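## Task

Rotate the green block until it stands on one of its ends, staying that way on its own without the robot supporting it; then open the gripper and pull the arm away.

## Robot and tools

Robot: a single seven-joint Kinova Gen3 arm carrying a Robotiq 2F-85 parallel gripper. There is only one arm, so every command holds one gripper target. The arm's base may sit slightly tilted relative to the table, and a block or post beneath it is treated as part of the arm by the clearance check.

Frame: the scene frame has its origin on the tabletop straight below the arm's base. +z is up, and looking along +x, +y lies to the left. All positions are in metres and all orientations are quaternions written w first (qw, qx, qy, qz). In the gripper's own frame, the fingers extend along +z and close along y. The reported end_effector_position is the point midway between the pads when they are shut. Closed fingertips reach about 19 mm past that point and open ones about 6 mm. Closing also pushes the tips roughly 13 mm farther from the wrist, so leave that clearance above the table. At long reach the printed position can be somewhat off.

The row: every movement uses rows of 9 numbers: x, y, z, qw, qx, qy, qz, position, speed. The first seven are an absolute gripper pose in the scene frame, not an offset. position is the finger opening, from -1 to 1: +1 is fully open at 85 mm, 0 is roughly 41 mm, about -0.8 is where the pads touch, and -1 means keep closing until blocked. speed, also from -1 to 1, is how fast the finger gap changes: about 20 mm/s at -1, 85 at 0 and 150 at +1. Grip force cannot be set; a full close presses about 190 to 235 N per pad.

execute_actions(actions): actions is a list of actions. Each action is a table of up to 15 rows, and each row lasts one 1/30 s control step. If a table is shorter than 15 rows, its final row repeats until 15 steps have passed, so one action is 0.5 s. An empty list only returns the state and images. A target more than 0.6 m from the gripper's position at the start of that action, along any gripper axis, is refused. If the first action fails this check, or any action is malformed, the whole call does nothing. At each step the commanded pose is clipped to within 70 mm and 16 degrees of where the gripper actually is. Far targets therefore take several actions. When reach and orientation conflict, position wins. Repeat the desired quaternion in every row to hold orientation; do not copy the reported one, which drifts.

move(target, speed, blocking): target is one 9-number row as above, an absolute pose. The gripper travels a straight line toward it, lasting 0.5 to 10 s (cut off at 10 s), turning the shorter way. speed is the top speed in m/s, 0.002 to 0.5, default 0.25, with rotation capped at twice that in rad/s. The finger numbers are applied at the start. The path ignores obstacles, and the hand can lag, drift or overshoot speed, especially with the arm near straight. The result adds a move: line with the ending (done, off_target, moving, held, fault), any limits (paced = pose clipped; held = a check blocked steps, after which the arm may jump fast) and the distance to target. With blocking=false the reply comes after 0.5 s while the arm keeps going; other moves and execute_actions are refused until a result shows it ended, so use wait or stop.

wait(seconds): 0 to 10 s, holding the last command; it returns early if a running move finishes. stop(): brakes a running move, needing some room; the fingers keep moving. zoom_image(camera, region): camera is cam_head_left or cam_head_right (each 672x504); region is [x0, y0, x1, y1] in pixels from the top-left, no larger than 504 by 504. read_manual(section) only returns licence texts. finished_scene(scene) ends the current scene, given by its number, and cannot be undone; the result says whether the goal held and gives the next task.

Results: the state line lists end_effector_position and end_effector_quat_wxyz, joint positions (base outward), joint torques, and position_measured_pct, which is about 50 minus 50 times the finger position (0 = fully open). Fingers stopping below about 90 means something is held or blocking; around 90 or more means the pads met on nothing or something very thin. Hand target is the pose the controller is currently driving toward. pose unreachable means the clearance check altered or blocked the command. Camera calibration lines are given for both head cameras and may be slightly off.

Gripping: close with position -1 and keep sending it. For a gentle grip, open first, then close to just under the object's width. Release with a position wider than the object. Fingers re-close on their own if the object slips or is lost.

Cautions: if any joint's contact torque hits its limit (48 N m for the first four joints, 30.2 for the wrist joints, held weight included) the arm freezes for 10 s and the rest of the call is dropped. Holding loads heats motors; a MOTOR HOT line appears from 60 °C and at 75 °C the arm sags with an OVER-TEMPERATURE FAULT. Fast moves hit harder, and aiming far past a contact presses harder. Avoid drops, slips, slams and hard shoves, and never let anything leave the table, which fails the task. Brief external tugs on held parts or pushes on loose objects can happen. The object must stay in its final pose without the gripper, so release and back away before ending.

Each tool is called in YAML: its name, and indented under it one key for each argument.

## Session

execute_actions:
  actions: []

Scene clock: 0.00 s.
end_effector_position=(+0.4107, +0.4503, +0.3198) position_measured_pct=0.0 end_effector_quat_wxyz=(+0.321, +0.886, +0.329, -0.059)
Joint positions: [-0.695  0.244  0.515  0.978 -0.237  1.816 -1.123]
Joint velocities: [-0.     0.001 -0.    -0.     0.     0.     0.001]
Joint torques (N m, as the joint torque sensors report them, + toward a larger angle): no reading
Hand target: +0.411, +0.450, +0.320; +0.321, +0.886, +0.329, -0.059

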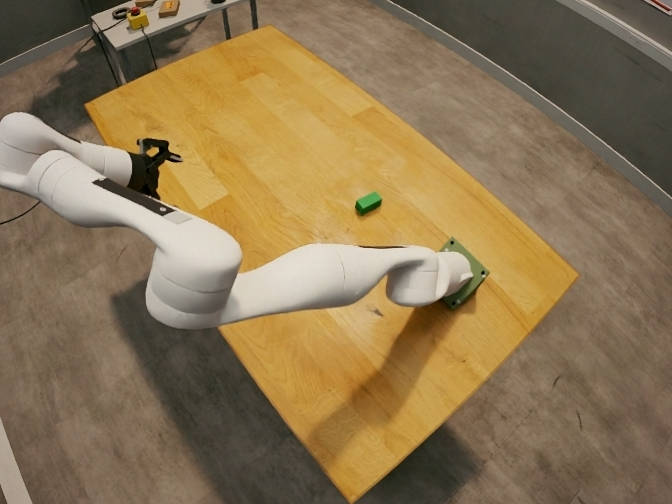

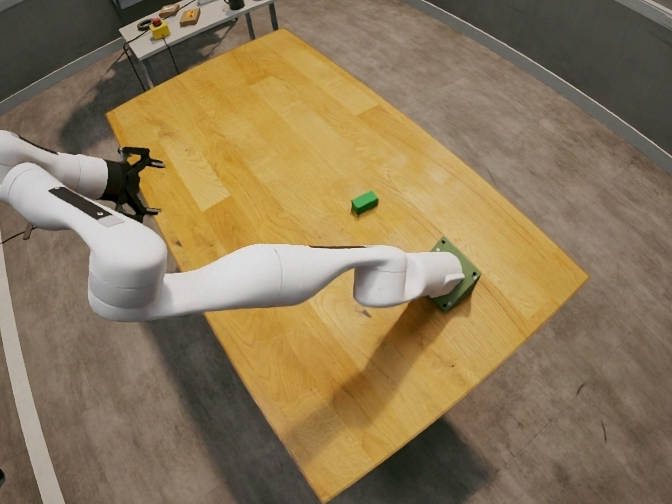

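zoom_image:
  camera: "cam_head_left"
  region: [340,180,400,225]

Region (340, 180, 400, 225) of cam_head_left's 672x504 image, scaled by 8.400, with more detail than that image has; it fills the top 378 rows of this view, and the rest is white.

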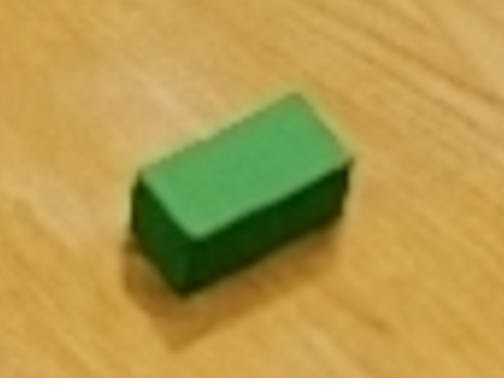

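move:
  target: [0.306,-0.01,0.09,-0.256,0.686,0.618,0.284,1,1]
  speed: 0.4

zoom_image:
  camera: "cam_head_left"
  region: [320,130,440,230]

Scene clock: 8.53 s.
end_effector_position=(+0.3053, -0.0115, +0.0899) position_measured_pct=0.0 end_effector_quat_wxyz=(-0.254, +0.688, +0.619, +0.283)
Joint positions: [ 0.588  1.495  0.258  1.61  -0.978  1.799  1.607]
Joint velocities: [ 0.002  0.013  0.001 -0.004  0.001 -0.    -0.002]
Joint torques (N m, as the joint torque sensors report them, + toward a larger angle): [  9.74 -16.91   5.54  -3.42   0.6    2.28   0.07]
Hand target: +0.305, -0.012, +0.090; -0.254, +0.688, +0.618, +0.283
Off the commanded pose: 0.002 m, 0 deg.
move: done; limits=paced

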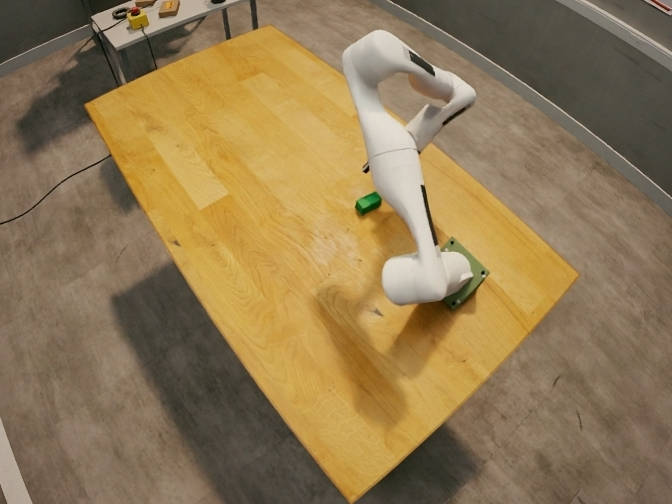

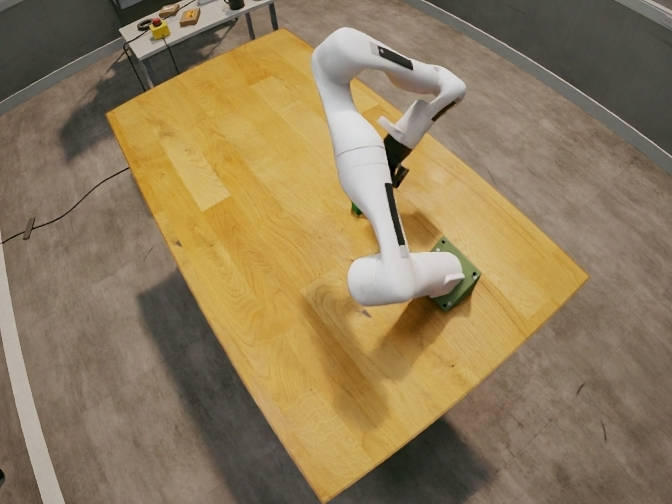

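Region (320, 130, 440, 230) of cam_head_left's 672x504 image, scaled by 4.200, with more detail than that image has.

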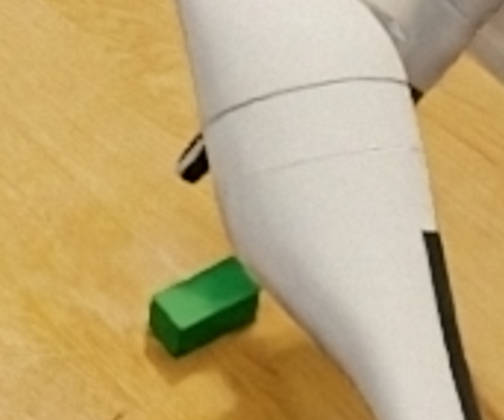

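move:
  target: [0.306,-0.003,0.023,-0.256,0.686,0.618,0.284,0.5,0]
  speed: 0.12

zoom_image:
  camera: "cam_head_left"
  region: [330,160,410,230]

Scene clock: 10.67 s.
end_effector_position=(+0.3059, -0.0031, +0.0231) position_measured_pct=25.0 end_effector_quat_wxyz=(-0.256, +0.686, +0.619, +0.284)
Joint positions: [ 0.526  1.587  0.197  1.638 -1.05   1.7    1.667]
Joint velocities: [-0.001  0.004 -0.003 -0.     0.001 -0.001 -0.001]
Joint torques (N m, as the joint torque sensors report them, + toward a larger angle): [ 10.5  -16.53   5.47  -2.54   0.74   2.1    0.15]
Hand target: +0.306, -0.003, +0.023; -0.256, +0.686, +0.618, +0.284
Off the commanded pose: 0.000 m, 0 deg.
move: done

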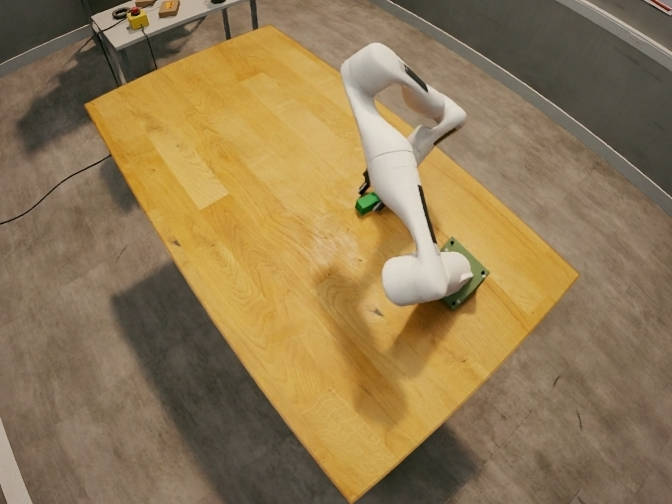

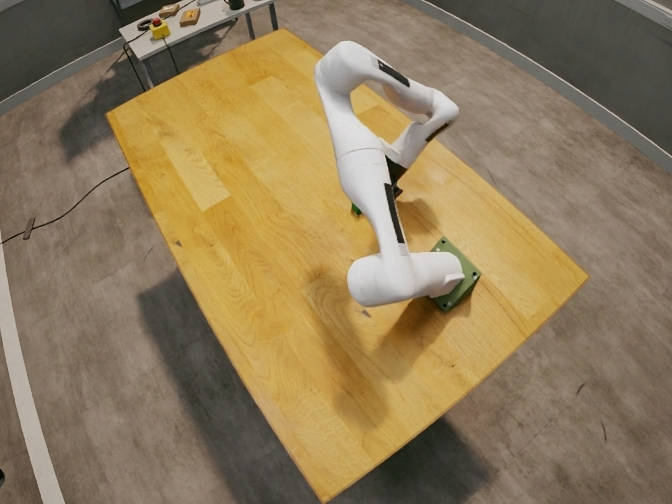

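Region (330, 160, 410, 230) of cam_head_left's 672x504 image, scaled by 6.300, with more detail than that image has; it fills the top 441 rows of this view, and the rest is white.

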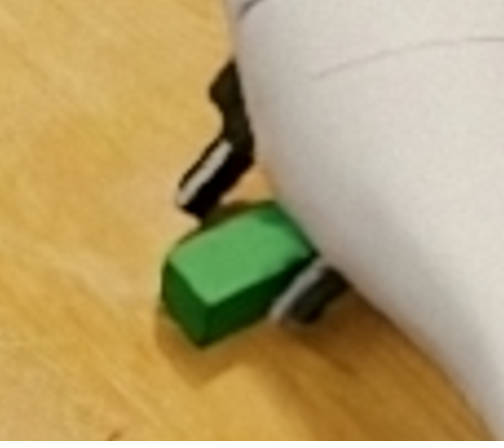

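execute_actions:
  actions:
    - [[0.301,-0.003,0.023,-0.256,0.686,0.618,0.284,0.1,0]]
    - [[0.301,-0.003,0.023,-0.256,0.686,0.618,0.284,-1,0]]

move:
  target: [0.32,-0.003,0.065,-0.256,0.686,0.618,0.284,-1,0]
  speed: 0.15

move:
  target: [0.48,-0.05,0.06,0.331,0.462,0.8,-0.191,-1,0]
  speed: 0.4

move:
  target: [0.48,-0.05,0.043,0.331,0.462,0.8,-0.191,-1,0]
  speed: 0.03

Scene clock: 15.00 s.
end_effector_position=(+0.3010, -0.0031, +0.0233) position_measured_pct=60.3 end_effector_quat_wxyz=(-0.256, +0.686, +0.618, +0.284)
Joint positions: [ 0.531  1.589  0.201  1.648 -1.044  1.697  1.679]
Joint velocities: [ 0.001  0.001 -0.     0.    -0.     0.001 -0.   ]
Joint torques (N m, as the joint torque sensors report them, + toward a larger angle): [  9.85 -16.18   5.11  -2.39   0.6    2.07   0.05]
Hand target: +0.301, -0.003, +0.023; -0.256, +0.686, +0.618, +0.284
Off the commanded pose: 0.000 m, 0 deg.

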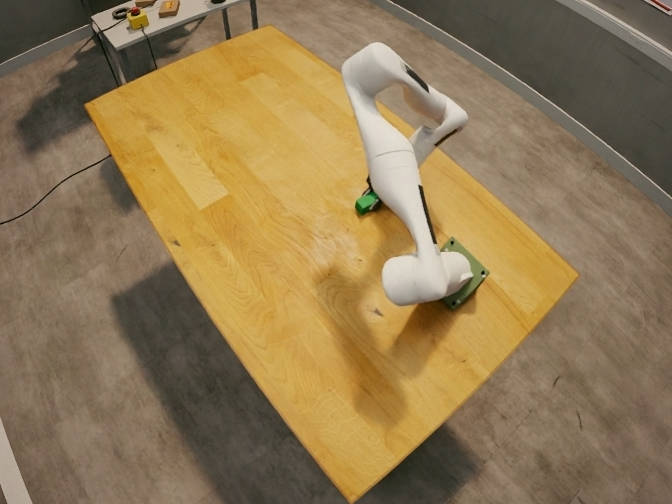

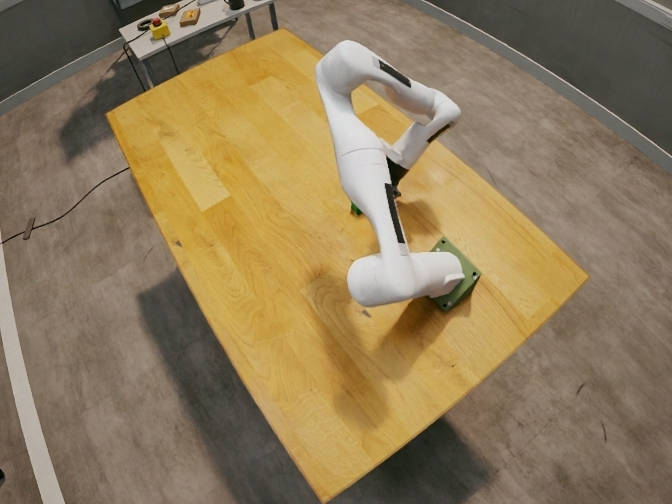

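Scene clock: 15.77 s.
end_effector_position=(+0.3201, -0.0030, +0.0649) position_measured_pct=60.3 end_effector_quat_wxyz=(-0.256, +0.686, +0.618, +0.284)
Joint positions: [ 0.547  1.52   0.223  1.606 -1.025  1.77   1.598]
Joint velocities: [ 0.002 -0.002  0.     0.003 -0.     0.001 -0.   ]
Joint torques (N m, as the joint torque sensors report them, + toward a larger angle): [ 10.61 -16.56   5.28  -3.15   0.6    2.42   0.13]
Hand target: +0.320, -0.003, +0.065; -0.256, +0.686, +0.618, +0.284
Off the commanded pose: 0.000 m, 0 deg.
move: done

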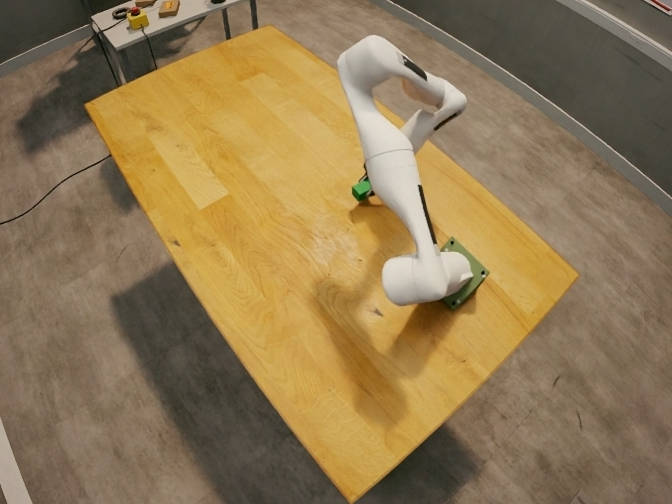

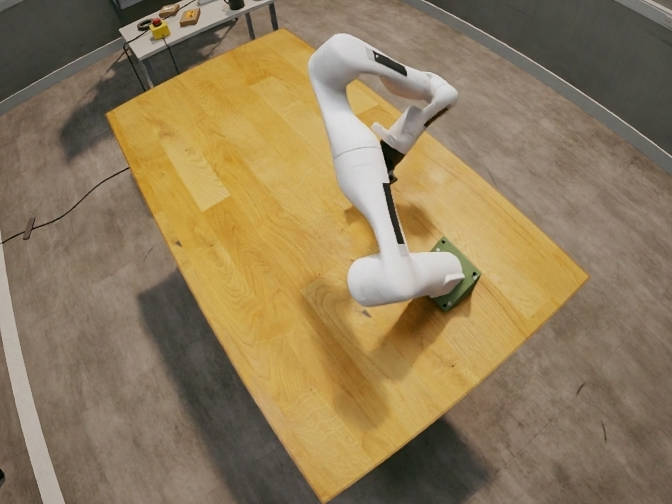

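Scene clock: 18.47 s.
end_effector_position=(+0.4799, -0.0504, +0.0624) position_measured_pct=60.3 end_effector_quat_wxyz=(+0.331, +0.463, +0.800, -0.191)
Joint positions: [-0.282  0.909  0.46   2.119 -2.026  0.478  2.362]
Joint velocities: [-0.01   0.002 -0.005  0.005 -0.009  0.     0.009]
Joint torques (N m, as the joint torque sensors report them, + toward a larger angle): [ 12.59 -13.18   9.84  -2.09  -0.47  -1.51  -0.19]
Hand target: +0.480, -0.050, +0.062; +0.331, +0.463, +0.800, -0.191
Off the commanded pose: 0.002 m, 0 deg.
move: done

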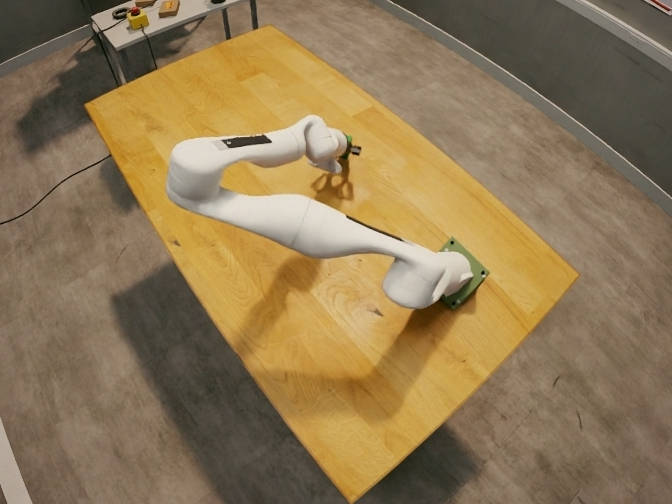

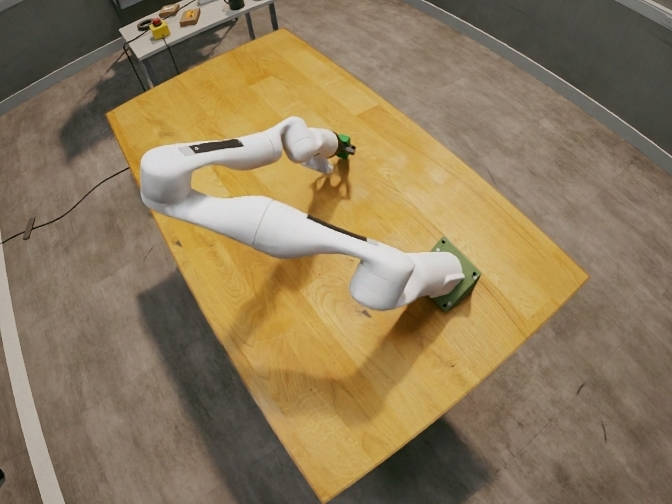

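Scene clock: 19.33 s.
end_effector_position=(+0.4801, -0.0500, +0.0433) position_measured_pct=60.3 end_effector_quat_wxyz=(+0.331, +0.462, +0.800, -0.191)
Joint positions: [-0.324  0.949  0.466  2.121 -2.108  0.498  2.399]
Joint velocities: [-0.002  0.005 -0.     0.    -0.003 -0.001  0.002]
Joint torques (N m, as the joint torque sensors report them, + toward a larger angle): [ 12.61 -13.05   9.85  -1.57  -0.31  -1.46  -0.04]
Hand target: +0.480, -0.050, +0.043; +0.331, +0.462, +0.800, -0.191
Off the commanded pose: 0.000 m, 0 deg.
move: done

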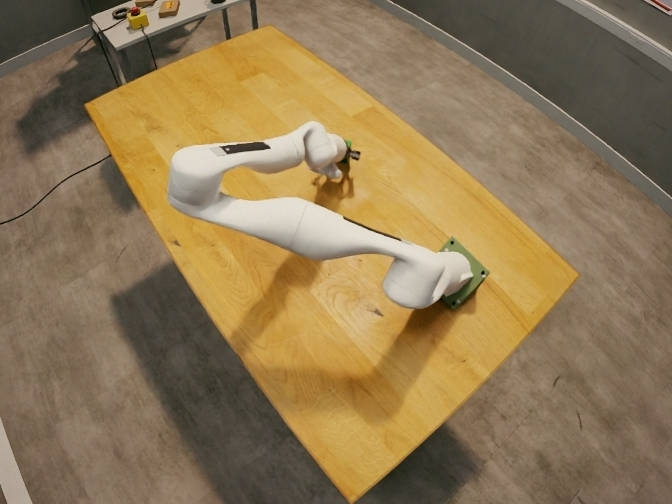

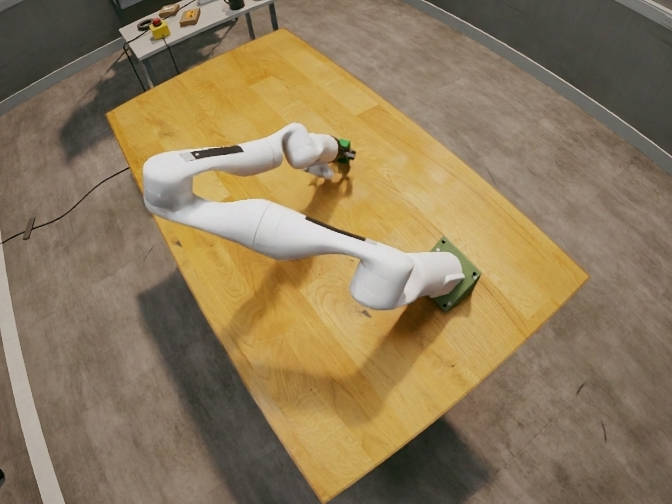

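move:
  target: [0.48,-0.05,0.037,0.331,0.462,0.8,-0.191,-1,0]
  speed: 0.015

Scene clock: 20.63 s.
end_effector_position=(+0.4812, -0.0521, +0.0425) position_measured_pct=60.3 end_effector_quat_wxyz=(+0.336, +0.463, +0.797, -0.192)
Joint positions: [-0.333  0.958  0.473  2.121 -2.133  0.501  2.408]
Joint velocities: [ 0.002  0.001 -0.002 -0.001 -0.002 -0.002  0.003]
Joint torques (N m, as the joint torque sensors report them, + toward a larger angle): [ 9.59 -9.47  5.25 -1.67  0.17 -0.03 -0.15]
Hand target: +0.480, -0.050, +0.037; +0.331, +0.462, +0.800, -0.191
Off the commanded pose: 0.006 m, 1 deg.
move: off_target

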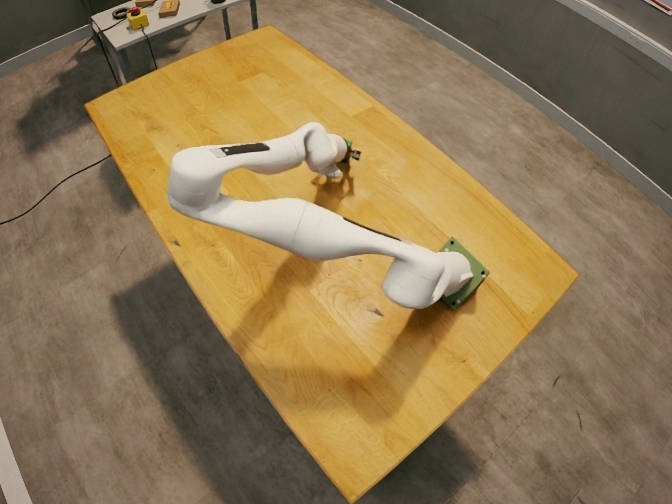

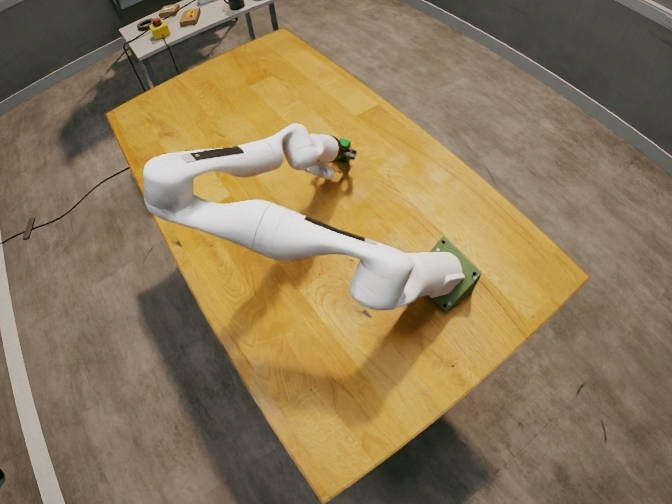

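execute_actions:
  actions:
    - [[0.481,-0.051,0.0425,0.331,0.462,0.8,-0.191,-1,0],[0.481,-0.051,0.0425,0.331,0.462,0.8,-0.191,-1,0],[0.481,-0.051,0.0425,0.331,0.462,0.8,-0.191,-1,0],[0.481,-0.051,0.0425,0.331,0.462,0.8,-0.191,-1,0],[0.481,-0.051,0.0425,0.331,0.462,0.8,-0.191,0.6,0]]

move:
  target: [0.45,0.07,0.14,0.331,0.462,0.8,-0.191,0.6,0]

zoom_image:
  camera: "cam_head_right"
  region: [290,110,390,190]

Scene clock: 24.60 s.
end_effector_position=(+0.4810, -0.0510, +0.0425) position_measured_pct=35.3 end_effector_quat_wxyz=(+0.331, +0.462, +0.800, -0.191)
Joint positions: [-0.321  0.952  0.464  2.117 -2.108  0.497  2.399]
Joint velocities: [-0.     0.001 -0.     0.002  0.     0.    -0.   ]
Joint torques (N m, as the joint torque sensors report them, + toward a larger angle): [ 12.66 -12.79   9.84  -1.53  -0.12  -1.35   0.15]
Hand target: +0.481, -0.051, +0.042; +0.331, +0.462, +0.800, -0.191
Off the commanded pose: 0.000 m, 0 deg.

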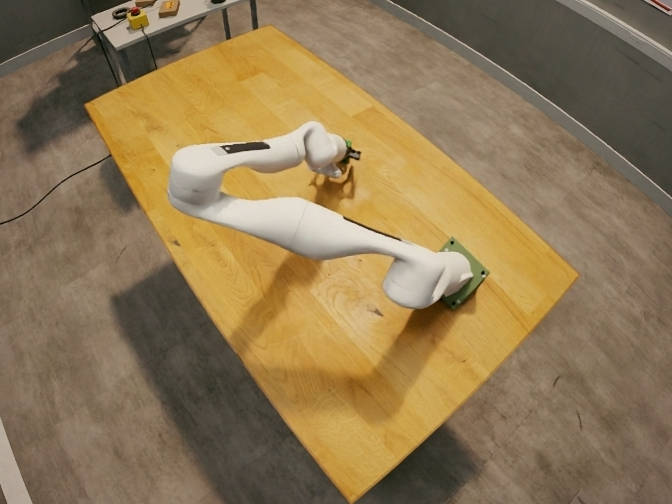

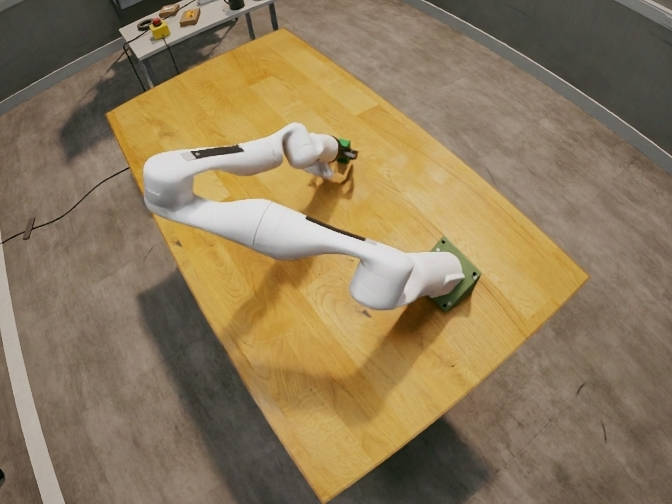

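Scene clock: 26.10 s.
end_effector_position=(+0.4509, +0.0701, +0.1408) position_measured_pct=19.8 end_effector_quat_wxyz=(+0.332, +0.462, +0.800, -0.190)
Joint positions: [-0.475  0.501  0.595  2.175 -1.173  0.397  1.507]
Joint velocities: [-0.014  0.003 -0.004 -0.004  0.014  0.002 -0.016]
Joint torques (N m, as the joint torque sensors report them, + toward a larger angle): [ 10.15 -11.93   8.58  -4.23   0.62  -2.02  -0.12]
Hand target: +0.451, +0.070, +0.140; +0.332, +0.462, +0.800, -0.190
Off the commanded pose: 0.001 m, 0 deg.
move: done

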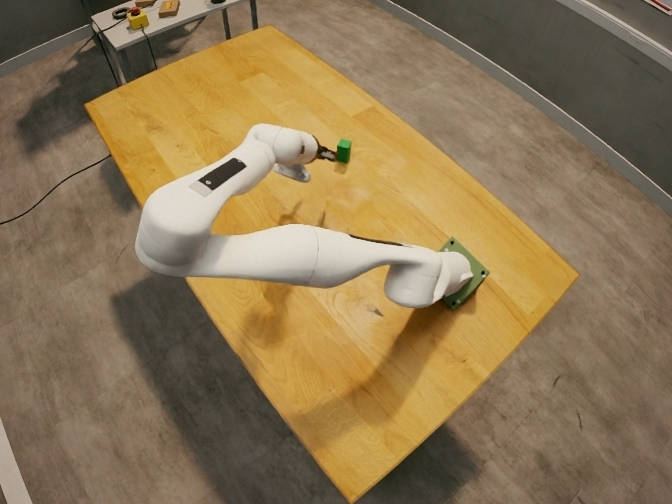

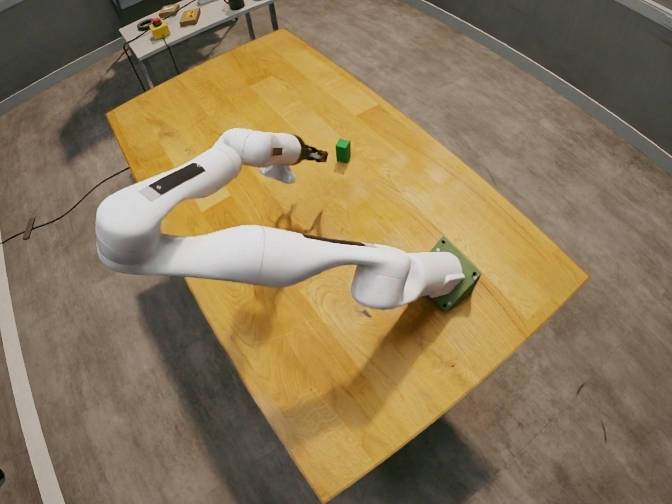

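Region (290, 110, 390, 190) of cam_head_right's 672x504 image, scaled by 5.040, with more detail than that image has; it fills the top 403 rows of this view, and the rest is white.

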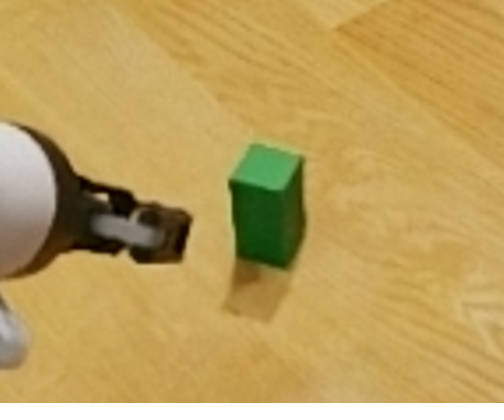

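finished_scene:
  scene: 2

The scene is finished: the task was done.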